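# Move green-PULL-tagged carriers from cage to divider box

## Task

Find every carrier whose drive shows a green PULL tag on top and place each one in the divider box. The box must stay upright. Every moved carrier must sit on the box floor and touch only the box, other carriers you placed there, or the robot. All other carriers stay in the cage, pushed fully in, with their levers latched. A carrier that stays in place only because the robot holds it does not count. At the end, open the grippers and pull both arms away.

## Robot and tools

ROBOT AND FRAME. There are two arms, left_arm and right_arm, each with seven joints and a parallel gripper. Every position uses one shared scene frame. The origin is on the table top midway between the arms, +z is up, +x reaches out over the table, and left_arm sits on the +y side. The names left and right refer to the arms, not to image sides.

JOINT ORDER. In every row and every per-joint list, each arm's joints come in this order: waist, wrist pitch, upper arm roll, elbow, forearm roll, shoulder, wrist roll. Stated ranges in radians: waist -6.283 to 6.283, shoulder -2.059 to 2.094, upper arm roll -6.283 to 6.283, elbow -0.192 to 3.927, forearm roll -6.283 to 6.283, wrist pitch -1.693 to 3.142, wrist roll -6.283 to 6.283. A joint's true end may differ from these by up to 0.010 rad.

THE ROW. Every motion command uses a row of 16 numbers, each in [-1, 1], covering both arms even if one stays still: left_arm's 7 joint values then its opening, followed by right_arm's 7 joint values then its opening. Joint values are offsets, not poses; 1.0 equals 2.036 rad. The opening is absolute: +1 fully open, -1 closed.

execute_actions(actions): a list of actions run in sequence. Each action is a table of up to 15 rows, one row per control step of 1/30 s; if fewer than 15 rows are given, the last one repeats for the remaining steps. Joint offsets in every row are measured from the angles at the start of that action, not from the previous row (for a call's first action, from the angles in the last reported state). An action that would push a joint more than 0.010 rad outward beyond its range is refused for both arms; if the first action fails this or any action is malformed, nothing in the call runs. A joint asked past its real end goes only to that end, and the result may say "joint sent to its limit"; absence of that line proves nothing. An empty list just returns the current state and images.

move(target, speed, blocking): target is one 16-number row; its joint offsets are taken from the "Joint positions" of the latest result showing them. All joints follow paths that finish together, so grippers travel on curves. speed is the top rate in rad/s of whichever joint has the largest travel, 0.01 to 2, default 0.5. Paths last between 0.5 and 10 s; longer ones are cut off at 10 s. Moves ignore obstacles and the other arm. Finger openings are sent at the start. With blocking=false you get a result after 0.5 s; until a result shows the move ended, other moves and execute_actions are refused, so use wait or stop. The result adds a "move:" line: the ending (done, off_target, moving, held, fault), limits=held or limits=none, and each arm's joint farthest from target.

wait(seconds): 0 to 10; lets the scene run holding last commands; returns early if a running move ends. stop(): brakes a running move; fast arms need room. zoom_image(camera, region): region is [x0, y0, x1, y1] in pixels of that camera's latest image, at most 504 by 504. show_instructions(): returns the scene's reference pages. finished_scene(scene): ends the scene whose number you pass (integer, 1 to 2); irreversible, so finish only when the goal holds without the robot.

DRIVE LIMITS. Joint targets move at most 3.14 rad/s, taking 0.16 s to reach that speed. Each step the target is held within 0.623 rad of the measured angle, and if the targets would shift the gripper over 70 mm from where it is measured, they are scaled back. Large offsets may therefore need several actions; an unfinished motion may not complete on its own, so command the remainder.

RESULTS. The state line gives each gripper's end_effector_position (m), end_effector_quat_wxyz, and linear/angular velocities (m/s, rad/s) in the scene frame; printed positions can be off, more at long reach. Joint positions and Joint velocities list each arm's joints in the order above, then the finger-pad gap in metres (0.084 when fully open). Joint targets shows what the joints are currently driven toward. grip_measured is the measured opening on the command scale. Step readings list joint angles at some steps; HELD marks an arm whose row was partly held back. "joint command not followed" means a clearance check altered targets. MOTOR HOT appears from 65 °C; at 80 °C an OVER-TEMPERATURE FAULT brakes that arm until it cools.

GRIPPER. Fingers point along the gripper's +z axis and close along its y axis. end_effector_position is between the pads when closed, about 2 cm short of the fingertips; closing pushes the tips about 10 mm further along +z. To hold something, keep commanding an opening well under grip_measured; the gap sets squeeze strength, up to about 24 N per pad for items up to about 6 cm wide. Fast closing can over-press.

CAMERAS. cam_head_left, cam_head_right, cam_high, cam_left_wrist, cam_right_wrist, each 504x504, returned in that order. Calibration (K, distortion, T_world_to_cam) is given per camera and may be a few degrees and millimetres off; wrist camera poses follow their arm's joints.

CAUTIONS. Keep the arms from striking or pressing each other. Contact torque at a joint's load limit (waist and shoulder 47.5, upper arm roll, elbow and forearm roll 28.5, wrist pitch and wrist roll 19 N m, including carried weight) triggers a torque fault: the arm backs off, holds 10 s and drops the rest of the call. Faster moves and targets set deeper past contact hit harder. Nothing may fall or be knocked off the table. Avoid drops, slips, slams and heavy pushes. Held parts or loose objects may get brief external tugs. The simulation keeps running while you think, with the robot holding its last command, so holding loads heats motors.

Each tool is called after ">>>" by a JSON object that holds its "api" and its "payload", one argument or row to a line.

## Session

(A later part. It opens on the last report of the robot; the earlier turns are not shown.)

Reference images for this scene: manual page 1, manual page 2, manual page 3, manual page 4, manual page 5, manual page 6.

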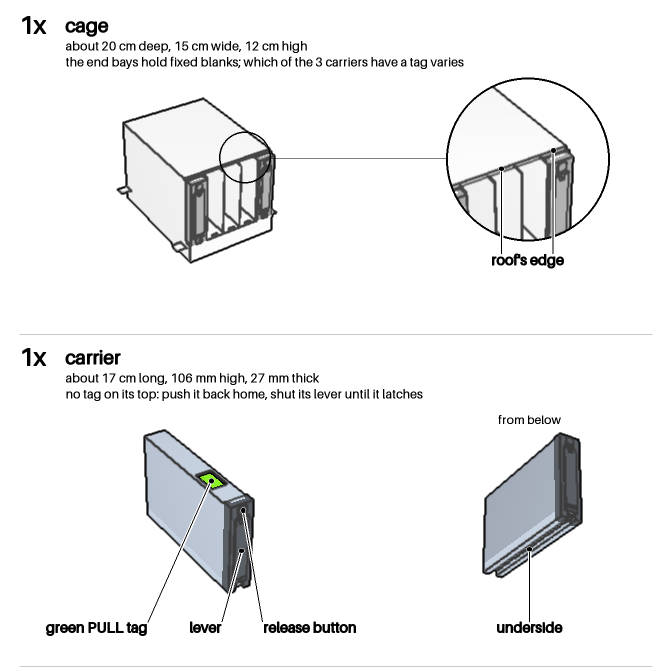

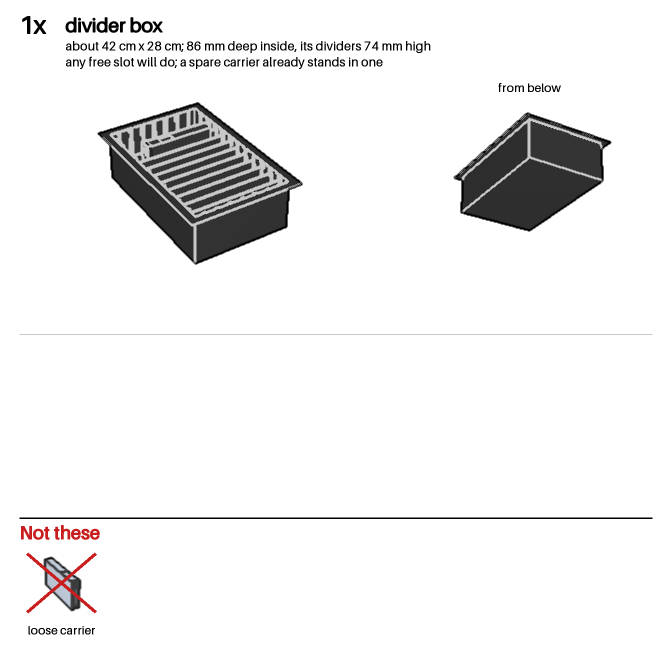

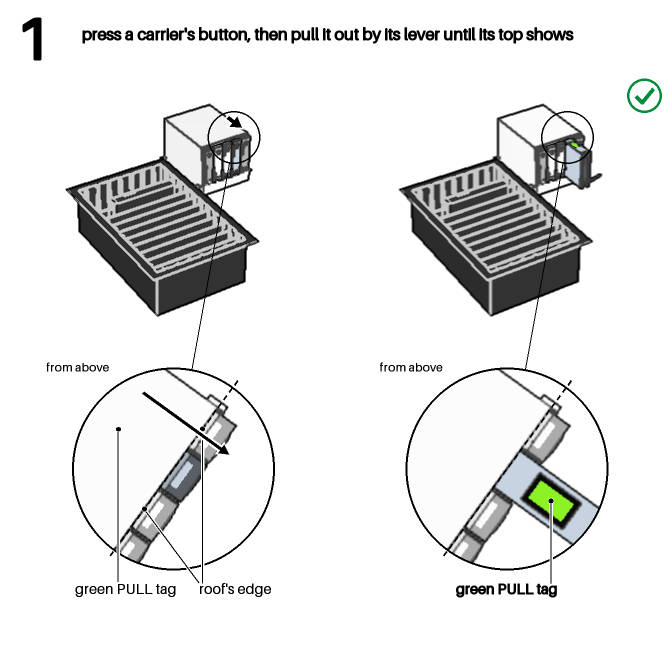

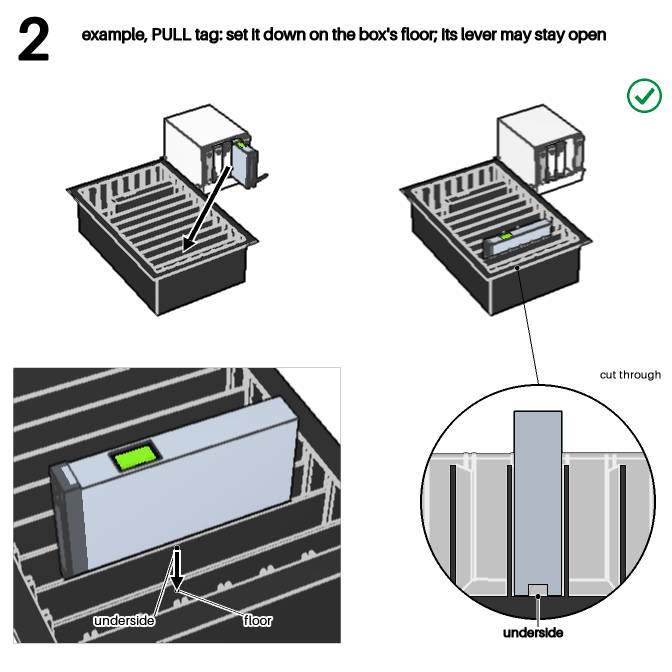

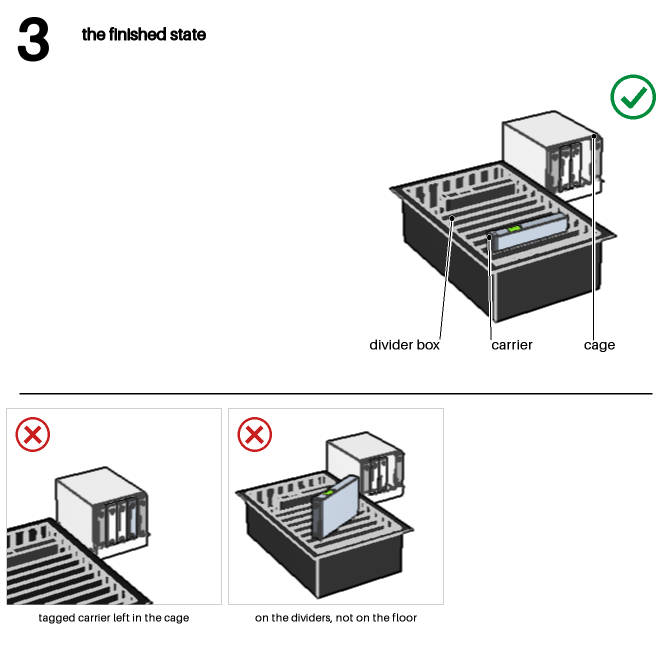

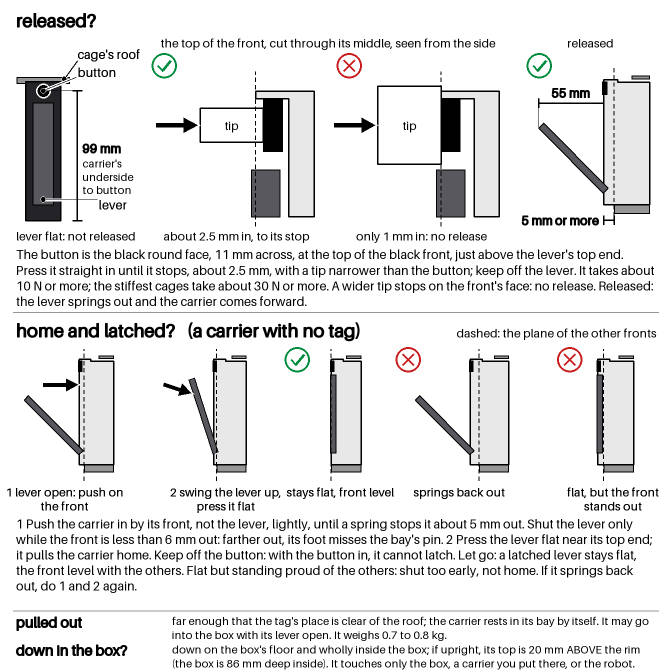

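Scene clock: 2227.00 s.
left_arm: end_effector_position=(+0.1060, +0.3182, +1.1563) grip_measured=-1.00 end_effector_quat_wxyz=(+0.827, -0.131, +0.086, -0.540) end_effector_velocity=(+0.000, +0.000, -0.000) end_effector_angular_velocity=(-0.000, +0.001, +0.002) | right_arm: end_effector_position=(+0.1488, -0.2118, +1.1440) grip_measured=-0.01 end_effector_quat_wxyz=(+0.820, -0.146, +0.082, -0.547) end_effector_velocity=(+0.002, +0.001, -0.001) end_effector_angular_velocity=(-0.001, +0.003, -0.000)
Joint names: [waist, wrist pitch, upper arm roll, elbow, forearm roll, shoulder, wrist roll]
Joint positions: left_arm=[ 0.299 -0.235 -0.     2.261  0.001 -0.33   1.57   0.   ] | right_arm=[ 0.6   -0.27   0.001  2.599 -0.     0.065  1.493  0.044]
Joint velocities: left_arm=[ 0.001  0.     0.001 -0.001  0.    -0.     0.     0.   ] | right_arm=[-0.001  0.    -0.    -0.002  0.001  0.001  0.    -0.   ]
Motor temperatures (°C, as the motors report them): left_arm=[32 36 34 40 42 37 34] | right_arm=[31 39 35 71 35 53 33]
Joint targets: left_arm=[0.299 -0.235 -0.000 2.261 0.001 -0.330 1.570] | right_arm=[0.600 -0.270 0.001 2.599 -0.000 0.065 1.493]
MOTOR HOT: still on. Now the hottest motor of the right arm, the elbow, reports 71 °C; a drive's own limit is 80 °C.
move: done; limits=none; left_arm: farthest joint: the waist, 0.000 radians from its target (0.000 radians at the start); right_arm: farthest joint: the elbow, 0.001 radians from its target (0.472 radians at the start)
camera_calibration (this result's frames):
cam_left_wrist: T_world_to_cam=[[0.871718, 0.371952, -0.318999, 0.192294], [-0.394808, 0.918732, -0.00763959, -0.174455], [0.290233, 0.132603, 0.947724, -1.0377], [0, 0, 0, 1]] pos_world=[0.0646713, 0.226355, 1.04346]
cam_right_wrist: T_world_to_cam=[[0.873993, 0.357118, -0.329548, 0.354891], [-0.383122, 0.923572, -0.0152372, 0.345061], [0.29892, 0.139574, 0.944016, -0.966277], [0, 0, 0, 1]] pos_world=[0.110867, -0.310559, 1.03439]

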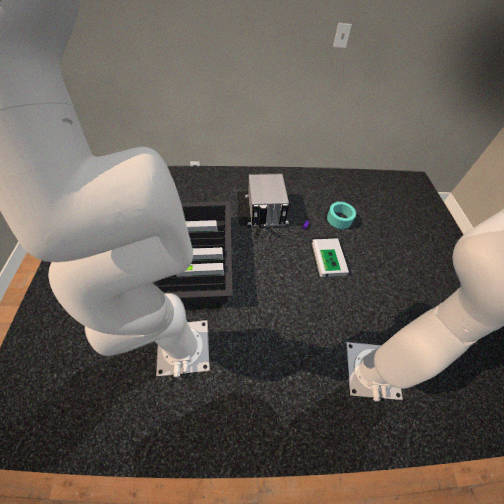

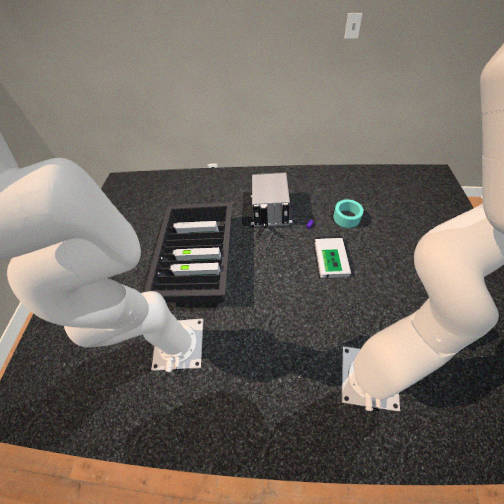

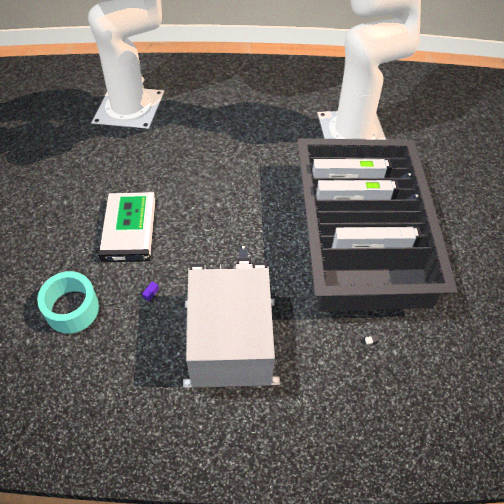

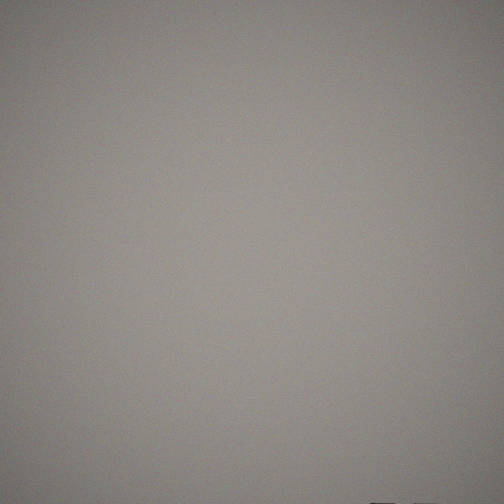

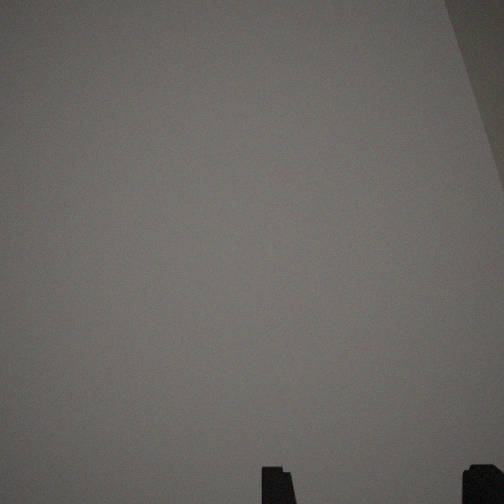

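>>> {"api": "wait", "payload": {
  "seconds": 5
}}

Scene clock: 2292.67 s.
left_arm: end_effector_position=(+0.1060, +0.3182, +1.1563) grip_measured=-1.00 end_effector_quat_wxyz=(+0.827, -0.131, +0.086, -0.540) end_effector_velocity=(+0.001, -0.000, -0.000) end_effector_angular_velocity=(-0.000, +0.002, -0.001) | right_arm: end_effector_position=(+0.1485, -0.2120, +1.1440) grip_measured=-0.01 end_effector_quat_wxyz=(+0.820, -0.146, +0.082, -0.547) end_effector_velocity=(+0.001, +0.001, -0.000) end_effector_angular_velocity=(-0.001, +0.002, +0.001)
Joint names: [waist, wrist pitch, upper arm roll, elbow, forearm roll, shoulder, wrist roll]
Joint positions: left_arm=[ 0.299 -0.235 -0.     2.261  0.001 -0.33   1.57   0.   ] | right_arm=[ 0.6   -0.27   0.001  2.599 -0.     0.065  1.493  0.044]
Joint velocities: left_arm=[-0.     0.001 -0.001 -0.001  0.    -0.     0.     0.   ] | right_arm=[ 0.002  0.002 -0.    -0.001 -0.001  0.     0.    -0.   ]
Motor temperatures (°C, as the motors report them): left_arm=[32 36 34 40 42 37 34] | right_arm=[31 38 35 61 35 46 33]
Joint targets: left_arm=[0.299 -0.235 -0.000 2.261 0.001 -0.330 1.570] | right_arm=[0.600 -0.270 0.001 2.599 -0.000 0.065 1.493]
MOTOR HOT: cleared. Now the hottest motor of the right arm, the elbow, reports 61 °C.
wait: 5.00 s; at rest from the start
camera_calibration (this result's frames):
cam_left_wrist: T_world_to_cam=[[0.871718, 0.371952, -0.318999, 0.192294], [-0.394808, 0.918732, -0.00763959, -0.174455], [0.290233, 0.132603, 0.947724, -1.0377], [0, 0, 0, 1]] pos_world=[0.0646713, 0.226355, 1.04346]
cam_right_wrist: T_world_to_cam=[[0.874191, 0.357061, -0.329085, 0.35464], [-0.382982, 0.92363, -0.0152175, 0.345074], [0.298519, 0.139337, 0.944178, -0.966415], [0, 0, 0, 1]] pos_world=[0.110628, -0.310692, 1.03443]

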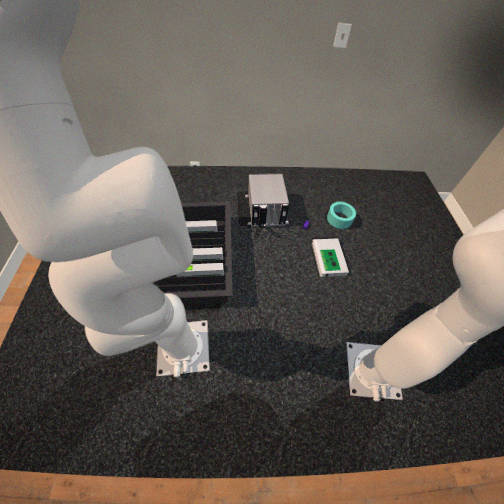

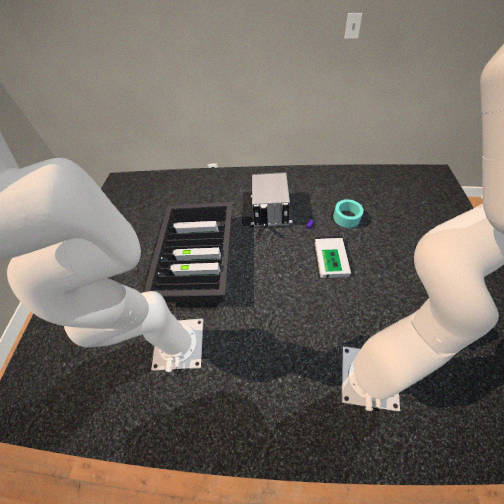

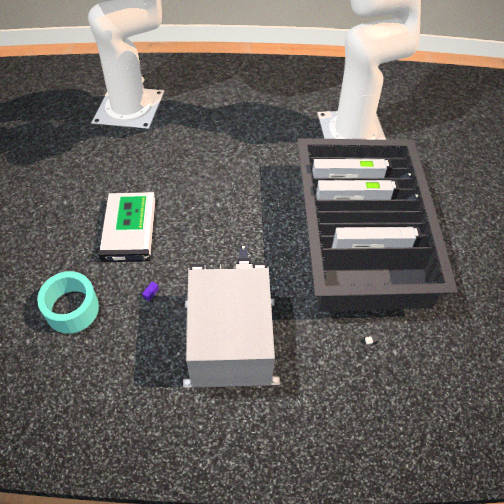

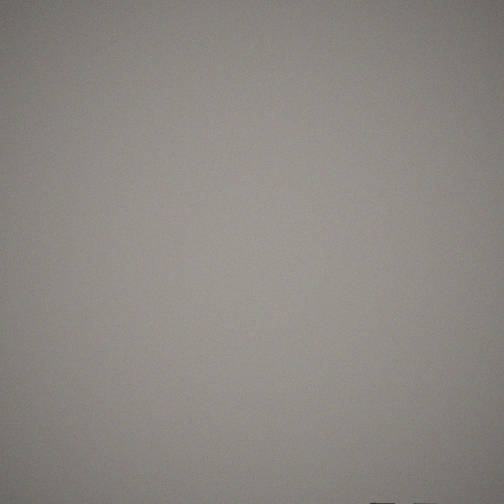

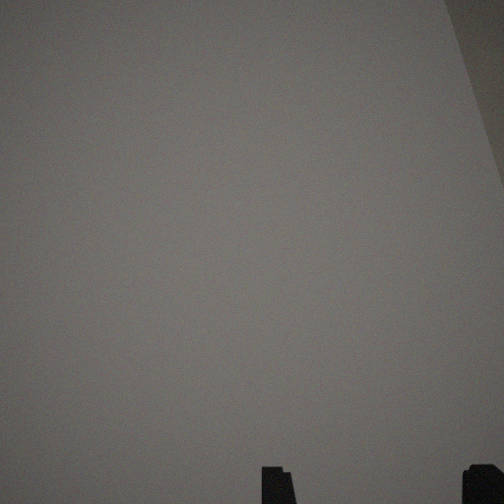

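>>> {"api": "move", "payload": {
  "target": [0,0,0,0,0,0,0,-1, 0.0337,0.7674,0,-0.3227,0,0.2854,-0.502,-1],
  "speed": 0.7
}}

Scene clock: 2300.80 s.
left_arm: end_effector_position=(+0.1060, +0.3182, +1.1563) grip_measured=-1.00 end_effector_quat_wxyz=(+0.827, -0.131, +0.086, -0.540) end_effector_velocity=(+0.000, -0.000, -0.000) end_effector_angular_velocity=(-0.001, +0.001, -0.002) | right_arm: end_effector_position=(+0.5119, +0.0231, +0.2007) grip_measured=-1.00 end_effector_quat_wxyz=(-0.002, +0.999, +0.035, +0.002) end_effector_velocity=(+0.000, -0.002, -0.001) end_effector_angular_velocity=(-0.003, +0.003, -0.001)
Joint names: [waist, wrist pitch, upper arm roll, elbow, forearm roll, shoulder, wrist roll]
Joint positions: left_arm=[ 0.299 -0.235 -0.     2.261  0.001 -0.33   1.57   0.   ] | right_arm=[ 0.669  1.292  0.001  1.943 -0.     0.645  0.471  0.   ]
Joint velocities: left_arm=[-0.     0.001 -0.001  0.     0.     0.    -0.002  0.   ] | right_arm=[-0.002  0.002 -0.    -0.001 -0.001  0.    -0.     0.   ]
Motor temperatures (°C, as the motors report them): left_arm=[32 36 34 40 42 37 34] | right_arm=[31 38 35 62 35 47 33]
Joint targets: left_arm=[0.299 -0.235 -0.000 2.261 0.001 -0.330 1.570] | right_arm=[0.669 1.292 0.001 1.943 -0.000 0.646 0.471]
move: done; limits=none; left_arm: farthest joint: the waist, 0.000 radians from its target (0.000 radians at the start); right_arm: farthest joint: the shoulder, 0.001 radians from its target (0.581 radians at the start)
camera_calibration (this result's frames):
cam_left_wrist: T_world_to_cam=[[0.871718, 0.371952, -0.318999, 0.192293], [-0.394808, 0.918732, -0.00763957, -0.174455], [0.290233, 0.132603, 0.947724, -1.0377], [0, 0, 0, 1]] pos_world=[0.0646713, 0.226355, 1.04346]
cam_right_wrist: T_world_to_cam=[[0.0706548, -0.997496, -0.00319469, 0.0197693], [-0.997368, -0.0705927, -0.0165683, 0.590509], [0.0163013, 0.00435691, -0.999858, 0.320732], [0, 0, 0, 1]] pos_world=[0.582329, 0.060008, 0.330533]

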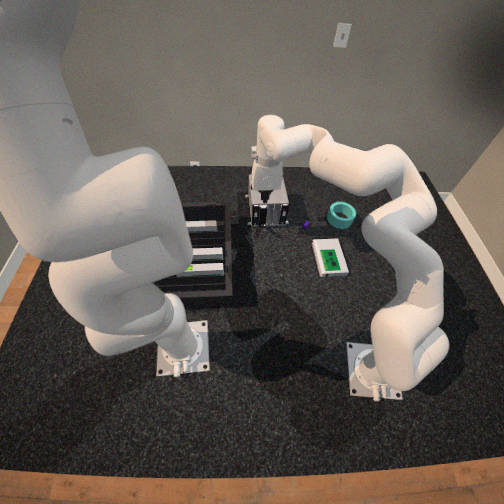

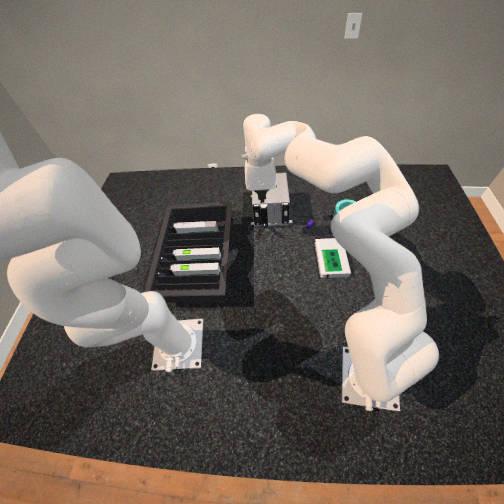

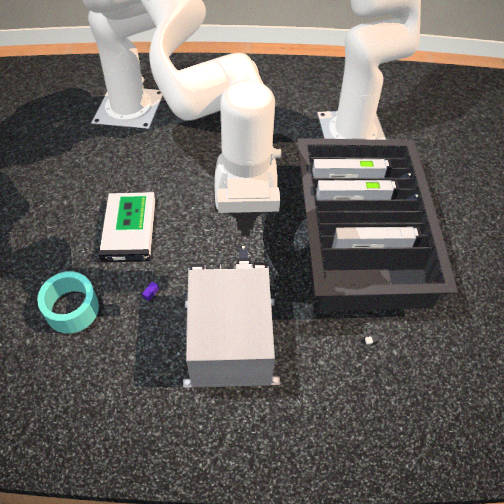

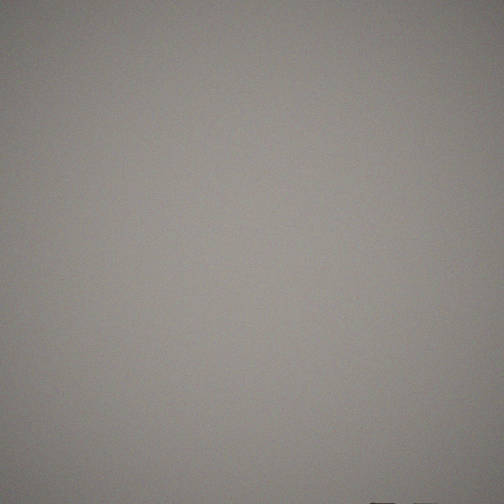

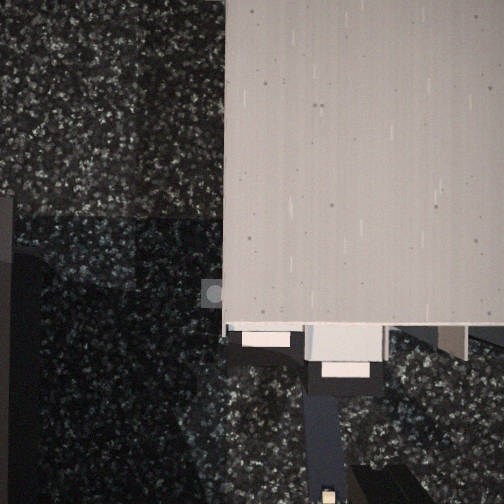

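>>> {"api": "move", "payload": {
  "target": [0,0,0,0,0,0,0,-1, -0.0014,-0.1245,0,-0.0855,0,0.0403,-0.0014,-1],
  "speed": 0.25
}}

>>> {"api": "move", "payload": {
  "target": [0,0,0,0,0,0,0,-1, 0.0153,-0.0441,0,-0.1100,0,-0.0658,0.0153,-1],
  "speed": 0.15
}}

Scene clock: 2316.77 s.
left_arm: end_effector_position=(+0.1060, +0.3182, +1.1563) grip_measured=-1.00 end_effector_quat_wxyz=(+0.827, -0.131, +0.086, -0.540) end_effector_velocity=(-0.000, +0.000, +0.000) end_effector_angular_velocity=(-0.000, +0.001, +0.001) | right_arm: end_effector_position=(+0.5123, +0.0212, +0.0940) grip_measured=-1.00 end_effector_quat_wxyz=(-0.001, +0.999, +0.035, +0.001) end_effector_velocity=(-0.002, -0.001, -0.005) end_effector_angular_velocity=(-0.004, +0.007, -0.001)
Joint names: [waist, wrist pitch, upper arm roll, elbow, forearm roll, shoulder, wrist roll]
Joint positions: left_arm=[ 0.299 -0.235 -0.     2.261  0.001 -0.33   1.57   0.   ] | right_arm=[ 0.666  1.039  0.001  1.769 -0.     0.727  0.468  0.   ]
Joint velocities: left_arm=[-0.     0.001  0.001  0.    -0.    -0.     0.001  0.   ] | right_arm=[-0.001 -0.002  0.    -0.006  0.     0.003  0.001  0.   ]
Motor temperatures (°C, as the motors report them): left_arm=[32 36 34 40 42 37 34] | right_arm=[31 38 35 67 35 49 33]
Joint targets: left_arm=[0.299 -0.235 -0.000 2.261 0.001 -0.330 1.570] | right_arm=[0.666 1.038 0.001 1.769 -0.000 0.727 0.468]
MOTOR HOT: a motor of the right arm reached 65 °C. Now the hottest motor of the right arm, the elbow, reports 67 °C. The temperature limit of the motors' drives, at which the controller stops that arm, is 80 °C. To cool a motor, set the load down, stop pushing, or move to a pose that needs little force.
move: done; limits=none; left_arm: farthest joint: the waist, 0.000 radians from its target (0.000 radians at the start); right_arm: farthest joint: the waist, 0.000 radians from its target (0.003 radians at the start)
camera_calibration (this result's frames):
cam_left_wrist: T_world_to_cam=[[0.871718, 0.371952, -0.318999, 0.192293], [-0.394808, 0.918732, -0.00763953, -0.174455], [0.290233, 0.132603, 0.947724, -1.0377], [0, 0, 0, 1]] pos_world=[0.0646713, 0.226355, 1.04346]
cam_right_wrist: T_world_to_cam=[[0.0706576, -0.997498, -0.00233484, 0.0174976], [-0.997396, -0.0706162, -0.0146154, 0.588828], [0.014414, 0.00336145, -0.99989, 0.215076], [0, 0, 0, 1]] pos_world=[0.582958, 0.0583117, 0.2237]

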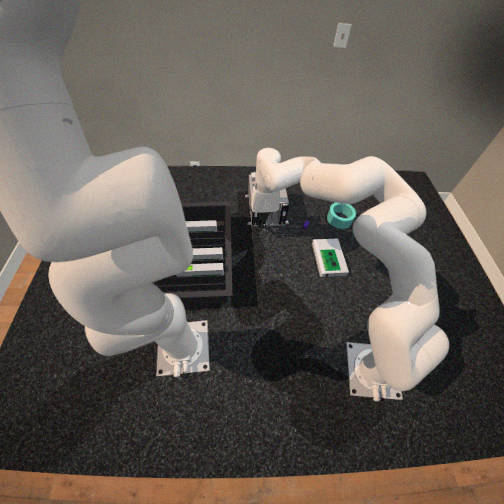

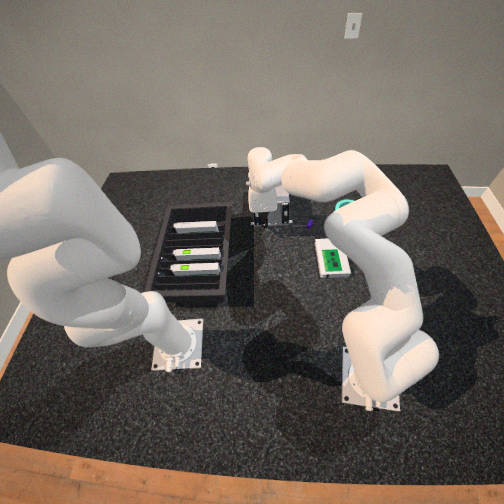

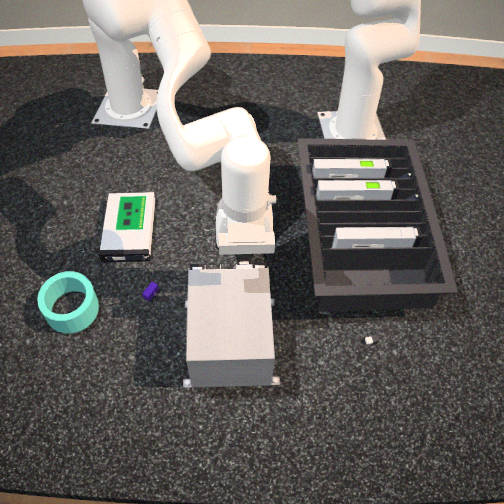

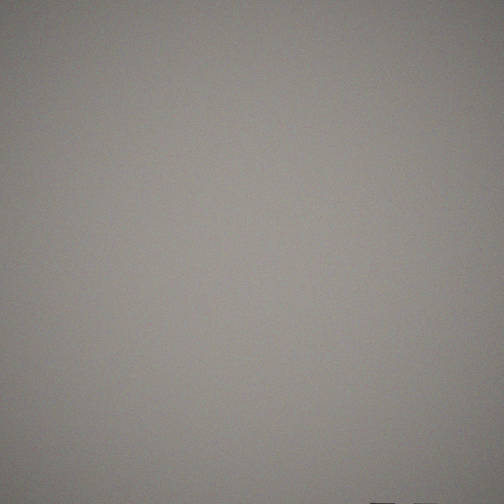

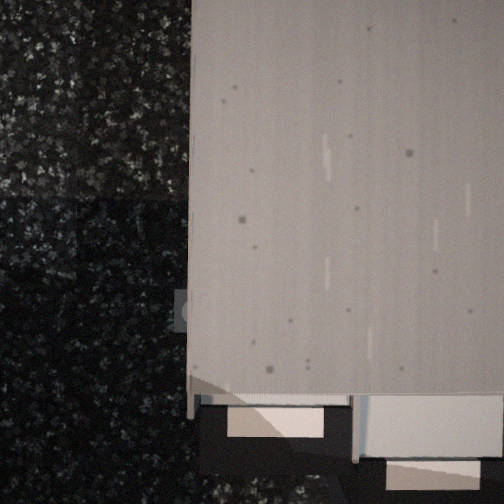

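Scene clock: 2318.70 s.
left_arm: end_effector_position=(+0.1060, +0.3182, +1.1563) grip_measured=-1.00 end_effector_quat_wxyz=(+0.827, -0.131, +0.086, -0.540) end_effector_velocity=(-0.001, -0.000, +0.000) end_effector_angular_velocity=(+0.000, -0.001, -0.000) | right_arm: end_effector_position=(+0.4699, +0.0181, +0.0937) grip_measured=-1.00 end_effector_quat_wxyz=(-0.001, +0.999, +0.035, +0.001) end_effector_velocity=(-0.000, -0.001, +0.000) end_effector_angular_velocity=(-0.002, -0.000, -0.000)
Joint names: [waist, wrist pitch, upper arm roll, elbow, forearm roll, shoulder, wrist roll]
Joint positions: left_arm=[ 0.299 -0.235 -0.     2.261  0.001 -0.33   1.57   0.   ] | right_arm=[ 0.697  0.949  0.001  1.545 -0.     0.594  0.499  0.   ]
Joint velocities: left_arm=[ 0.001  0.    -0.     0.001 -0.    -0.    -0.001  0.   ] | right_arm=[-0.001  0.001  0.    -0.002 -0.002 -0.002  0.001  0.   ]
Motor temperatures (°C, as the motors report them): left_arm=[32 36 34 40 42 37 34] | right_arm=[31 38 35 67 35 49 33]
Joint targets: left_arm=[0.299 -0.235 -0.000 2.261 0.001 -0.330 1.570] | right_arm=[0.697 0.949 0.001 1.545 -0.000 0.593 0.500]
MOTOR HOT: still on. Now the hottest motor of the right arm, the elbow, reports 67 °C; a drive's own limit is 80 °C.
move: done; limits=none; left_arm: farthest joint: the waist, 0.000 radians from its target (0.000 radians at the start); right_arm: farthest joint: the waist, 0.000 radians from its target (0.031 radians at the start)
camera_calibration (this result's frames):
cam_left_wrist: T_world_to_cam=[[0.871718, 0.371952, -0.318999, 0.192293], [-0.394808, 0.918732, -0.00763956, -0.174455], [0.290233, 0.132603, 0.947724, -1.0377], [0, 0, 0, 1]] pos_world=[0.0646713, 0.226355, 1.04346]
cam_right_wrist: T_world_to_cam=[[0.0708448, -0.997485, -0.00197571, 0.0172618], [-0.997393, -0.0708108, -0.0138859, 0.54628], [0.013711, 0.0029543, -0.999902, 0.2157], [0, 0, 0, 1]] pos_world=[0.540676, 0.0552637, 0.223298]

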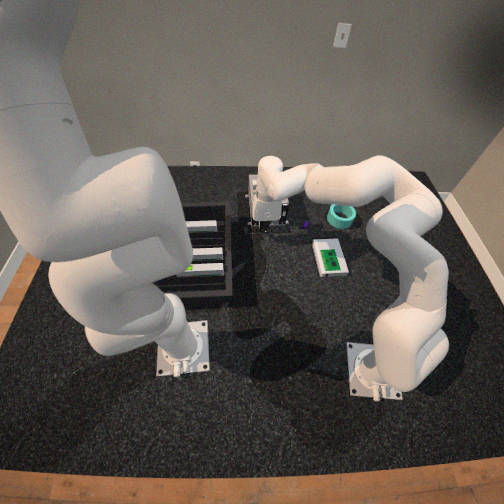

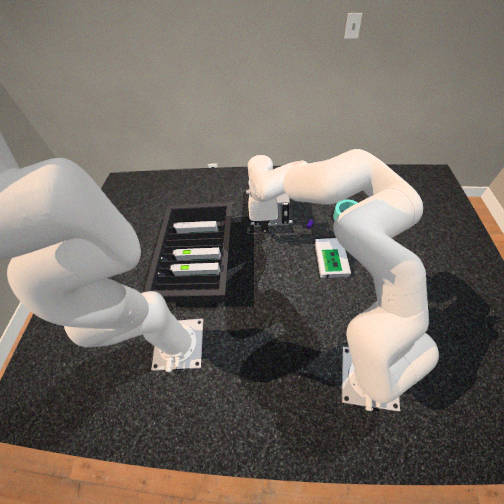

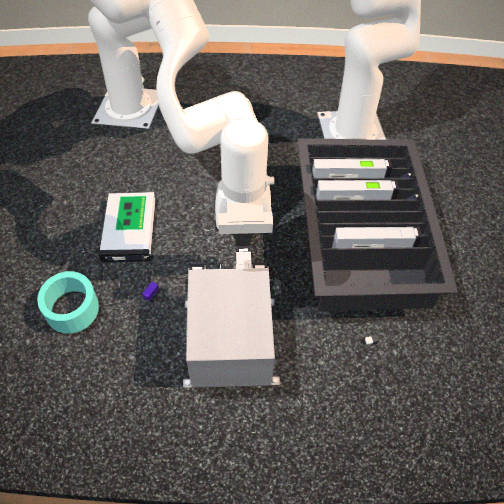

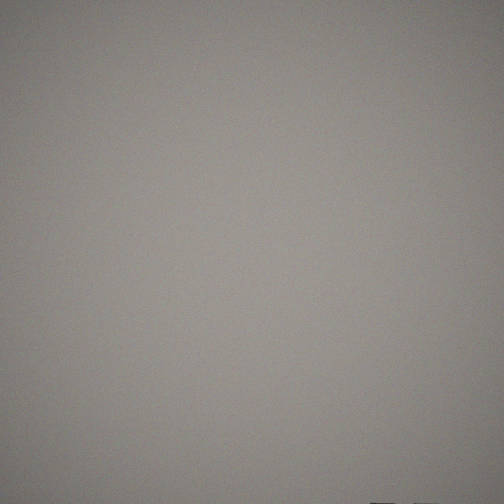

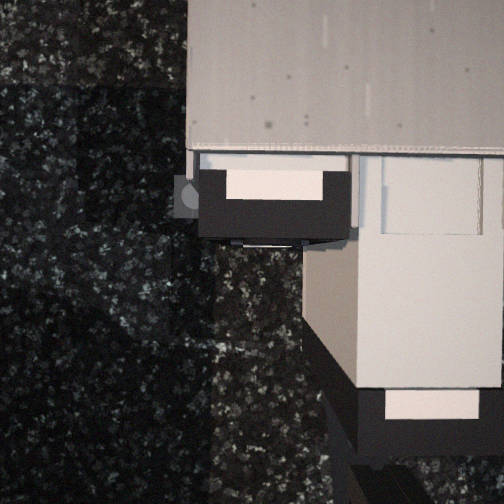

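>>> {"api": "move", "payload": {
  "target": [0,0,0,0,0,0,0,-1, -0.0221,0.0673,0,0.1729,0,0.1051,-0.0221,-1],
  "speed": 0.13
}}

Scene clock: 2335.13 s.
left_arm: end_effector_position=(+0.1060, +0.3182, +1.1563) grip_measured=-1.00 end_effector_quat_wxyz=(+0.827, -0.131, +0.086, -0.540) end_effector_velocity=(-0.000, -0.000, -0.000) end_effector_angular_velocity=(+0.001, -0.001, -0.000) | right_arm: end_effector_position=(+0.5281, +0.0240, +0.0893) grip_measured=-1.00 end_effector_quat_wxyz=(+0.001, +0.999, +0.037, -0.006) end_effector_velocity=(-0.001, +0.001, -0.000) end_effector_angular_velocity=(-0.003, +0.002, +0.003)
Joint names: [waist, wrist pitch, upper arm roll, elbow, forearm roll, shoulder, wrist roll]
Joint positions: left_arm=[ 0.299 -0.235 -0.     2.261  0.001 -0.33   1.57   0.   ] | right_arm=[0.654 1.1   0.005 1.896 0.001 0.807 0.454 0.   ]
Joint velocities: left_arm=[ 0.    -0.001 -0.001 -0.     0.    -0.     0.     0.   ] | right_arm=[ 0.002  0.004 -0.001  0.003 -0.001  0.002 -0.     0.   ]
Motor temperatures (°C, as the motors report them): left_arm=[32 36 34 40 42 37 34] | right_arm=[31 38 35 68 35 50 33]
Joint targets: left_arm=[0.299 -0.235 -0.000 2.261 0.001 -0.330 1.570] | right_arm=[0.652 1.086 0.001 1.897 -0.000 0.807 0.454]
MOTOR HOT: still on. Now the hottest motor of the right arm, the elbow, reports 68 °C; a drive's own limit is 80 °C.
move: off_target (right_arm); limits=none; left_arm: farthest joint: the waist, 0.000 radians from its target (0.000 radians at the start); right_arm: farthest joint: the wrist pitch, 0.014 radians from its target (0.137 radians at the start)
camera_calibration (this result's frames):
cam_left_wrist: T_world_to_cam=[[0.871718, 0.371952, -0.318999, 0.192293], [-0.394808, 0.918732, -0.00763957, -0.174455], [0.290233, 0.132603, 0.947724, -1.0377], [0, 0, 0, 1]] pos_world=[0.0646712, 0.226355, 1.04346]
cam_right_wrist: T_world_to_cam=[[0.0746248, -0.997211, 0.00114296, 0.0167084], [-0.997212, -0.0746253, -0.000403386, 0.603451], [0.000487554, -0.00110967, -0.999999, 0.217641], [0, 0, 0, 1]] pos_world=[0.600415, 0.061936, 0.217865]

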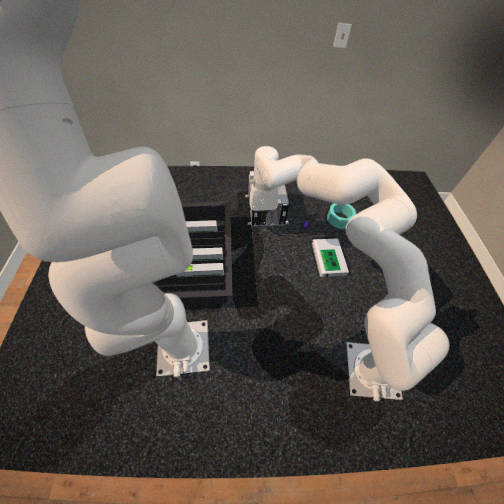

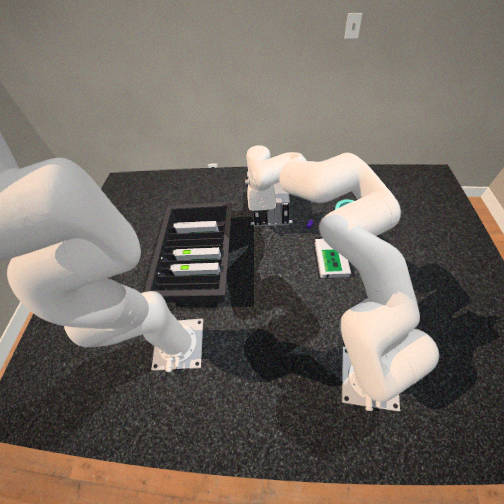

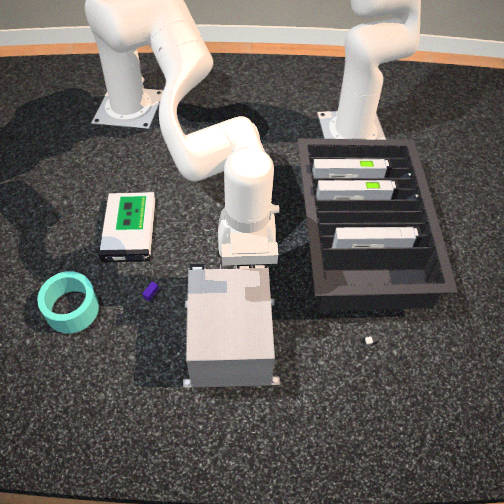

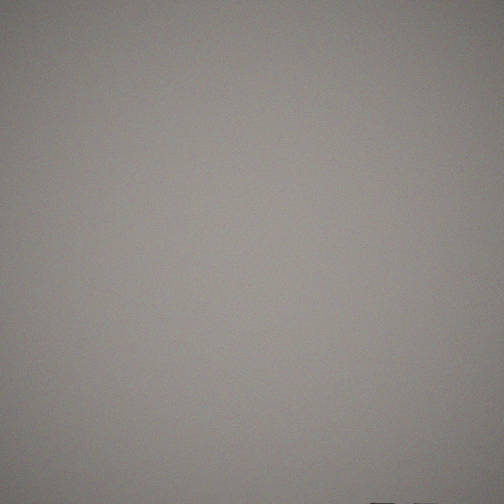

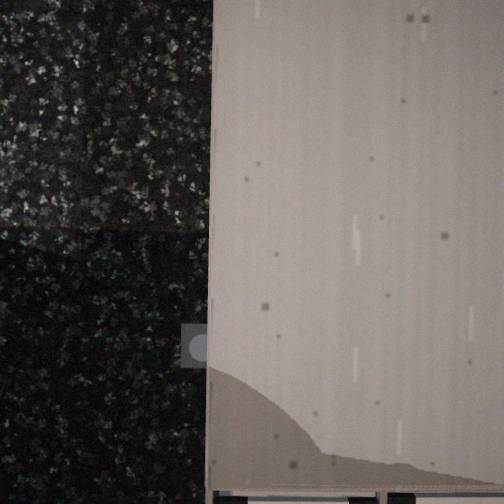

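>>> {"api": "move", "payload": {
  "target": [0,0,0,0,0,0,0,-1, 0.001,0.0216,0,-0.002,0,-0.0307,0.002,-1],
  "speed": 0.15
}}

>>> {"api": "move", "payload": {
  "target": [0,0,0,0,0,0,0,-1, 0.0192,-0.0599,0,-0.1508,0,-0.0906,0.0195,-1],
  "speed": 0.3
}}

Scene clock: 2346.70 s.
left_arm: end_effector_position=(+0.1060, +0.3182, +1.1563) grip_measured=-1.00 end_effector_quat_wxyz=(+0.827, -0.131, +0.086, -0.540) end_effector_velocity=(-0.001, -0.000, +0.000) end_effector_angular_velocity=(+0.001, -0.002, +0.001) | right_arm: end_effector_position=(+0.5267, +0.0228, +0.1261) grip_measured=-1.00 end_effector_quat_wxyz=(-0.002, +0.999, +0.035, +0.002) end_effector_velocity=(-0.003, +0.006, +0.001) end_effector_angular_velocity=(+0.008, -0.001, +0.006)
Joint names: [waist, wrist pitch, upper arm roll, elbow, forearm roll, shoulder, wrist roll]
Joint positions: left_arm=[ 0.299 -0.235 -0.     2.261  0.001 -0.33   1.57   0.   ] | right_arm=[0.655 1.143 0.003 1.894 0.    0.745 0.458 0.   ]
Joint velocities: left_arm=[-0.    -0.002 -0.     0.     0.    -0.     0.001  0.   ] | right_arm=[ 0.005 -0.004  0.005 -0.001  0.003 -0.002  0.001  0.   ]
Motor temperatures (°C, as the motors report them): left_arm=[32 36 34 40 42 37 34] | right_arm=[31 45 38 77 35 52 33]
Joint targets: left_arm=[0.299 -0.235 -0.000 2.261 0.001 -0.330 1.570] | right_arm=[0.656 1.144 0.005 1.892 0.001 0.745 0.458]
MOTOR HOT: still on. Now the hottest motor of the right arm, the elbow, reports 77 °C; a drive's own limit is 80 °C.
move: done; limits=none; left_arm: farthest joint: the waist, 0.000 radians from its target (0.000 radians at the start); right_arm: farthest joint: the upper arm roll, 0.002 radians from its target (0.000 radians at the start)
camera_calibration (this result's frames):
cam_left_wrist: T_world_to_cam=[[0.871718, 0.371951, -0.318998, 0.192293], [-0.394808, 0.918732, -0.00763961, -0.174455], [0.290233, 0.132603, 0.947724, -1.0377], [0, 0, 0, 1]] pos_world=[0.0646712, 0.226355, 1.04346]
cam_right_wrist: T_world_to_cam=[[0.0708726, -0.997474, -0.00471483, 0.0183246], [-0.997364, -0.0707895, -0.0159254, 0.603906], [0.0155514, 0.00583107, -0.999862, 0.246335], [0, 0, 0, 1]] pos_world=[0.597184, 0.0595921, 0.256005]

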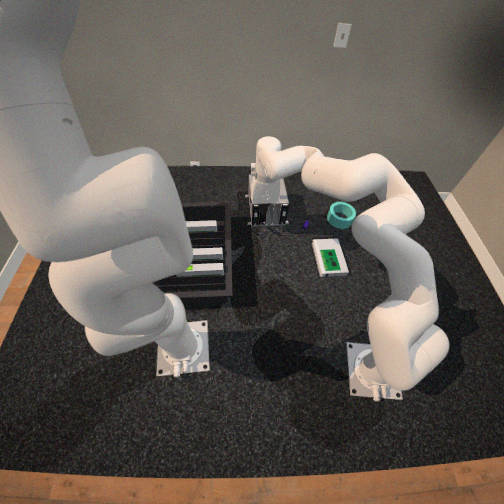

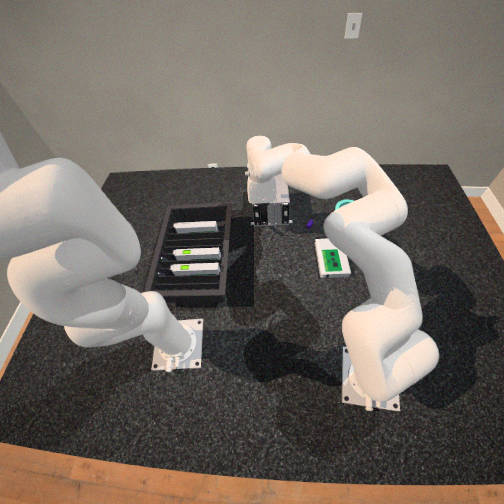

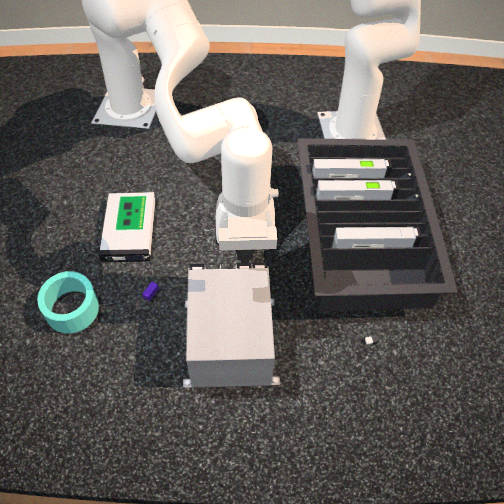

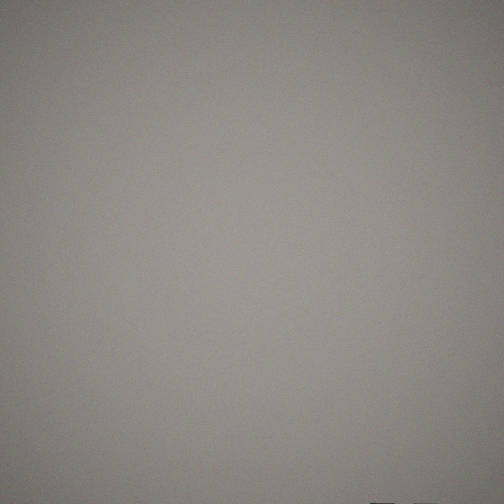

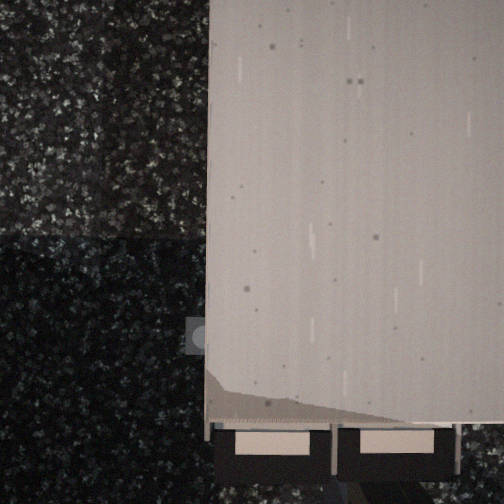

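Scene clock: 2348.27 s.
left_arm: end_effector_position=(+0.1060, +0.3182, +1.1563) grip_measured=-1.00 end_effector_quat_wxyz=(+0.827, -0.131, +0.086, -0.540) end_effector_velocity=(-0.001, -0.000, +0.000) end_effector_angular_velocity=(+0.001, -0.003, -0.001) | right_arm: end_effector_position=(+0.4726, +0.0190, +0.1250) grip_measured=-1.00 end_effector_quat_wxyz=(-0.002, +0.999, +0.035, +0.002) end_effector_velocity=(-0.002, +0.001, -0.000) end_effector_angular_velocity=(-0.001, +0.001, +0.003)
Joint names: [waist, wrist pitch, upper arm roll, elbow, forearm roll, shoulder, wrist roll]
Joint positions: left_arm=[ 0.299 -0.235 -0.     2.261  0.001 -0.33   1.57   0.   ] | right_arm=[0.694 1.021 0.003 1.587 0.    0.561 0.498 0.   ]
Joint velocities: left_arm=[-0.    -0.002  0.     0.     0.    -0.    -0.001  0.   ] | right_arm=[ 0.002 -0.     0.001 -0.004 -0.    -0.002  0.     0.   ]
Motor temperatures (°C, as the motors report them): left_arm=[32 36 34 40 42 37 34] | right_arm=[31 44 38 77 35 52 33]
Joint targets: left_arm=[0.299 -0.235 -0.000 2.261 0.001 -0.330 1.570] | right_arm=[0.694 1.021 0.003 1.587 0.000 0.561 0.498]
MOTOR HOT: still on. Now the hottest motor of the right arm, the elbow, reports 77 °C; a drive's own limit is 80 °C.
move: done; limits=none; left_arm: farthest joint: the waist, 0.000 radians from its target (0.000 radians at the start); right_arm: farthest joint: the waist, 0.000 radians from its target (0.039 radians at the start)
camera_calibration (this result's frames):
cam_left_wrist: T_world_to_cam=[[0.871718, 0.371952, -0.318998, 0.192293], [-0.394808, 0.918732, -0.00763959, -0.174455], [0.290233, 0.132603, 0.947724, -1.0377], [0, 0, 0, 1]] pos_world=[0.0646712, 0.226355, 1.04346]
cam_right_wrist: T_world_to_cam=[[0.0704963, -0.997503, -0.00416357, 0.0184339], [-0.997398, -0.0704244, -0.0154393, 0.549628], [0.0151076, 0.00524115, -0.999872, 0.246253], [0, 0, 0, 1]] pos_world=[0.543178, 0.0558045, 0.254784]

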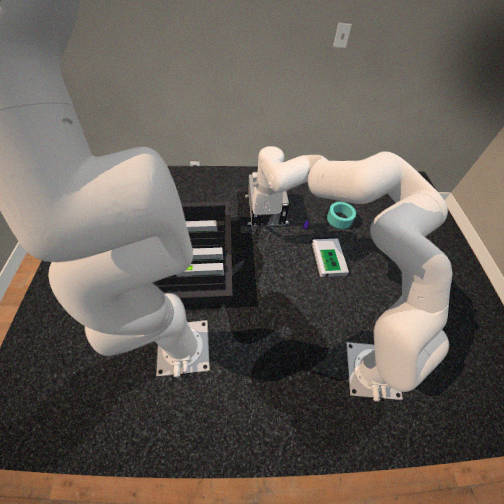

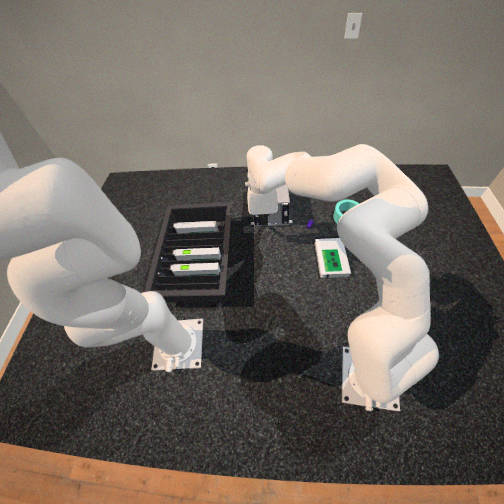

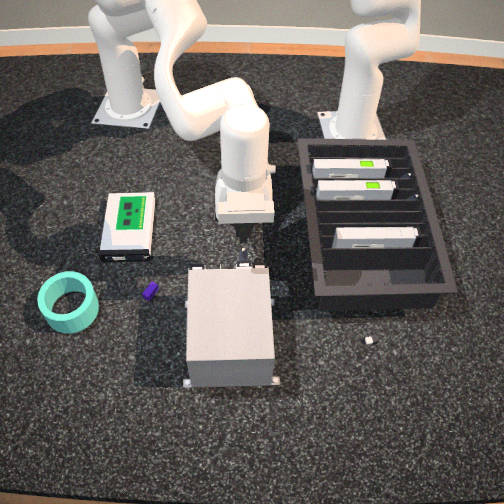

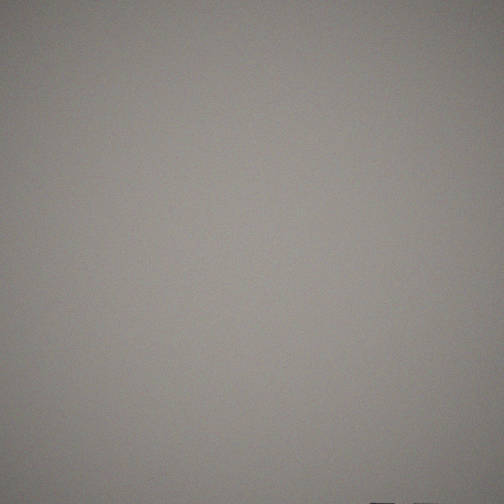

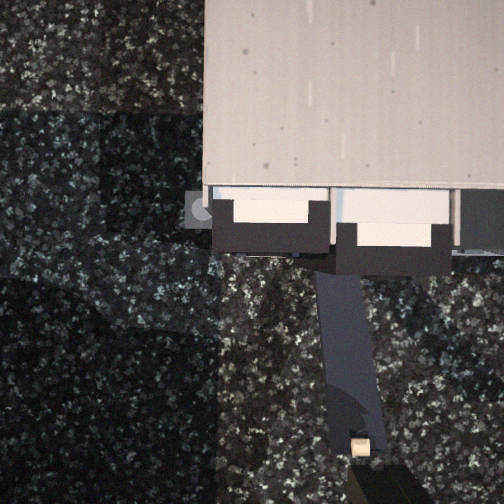

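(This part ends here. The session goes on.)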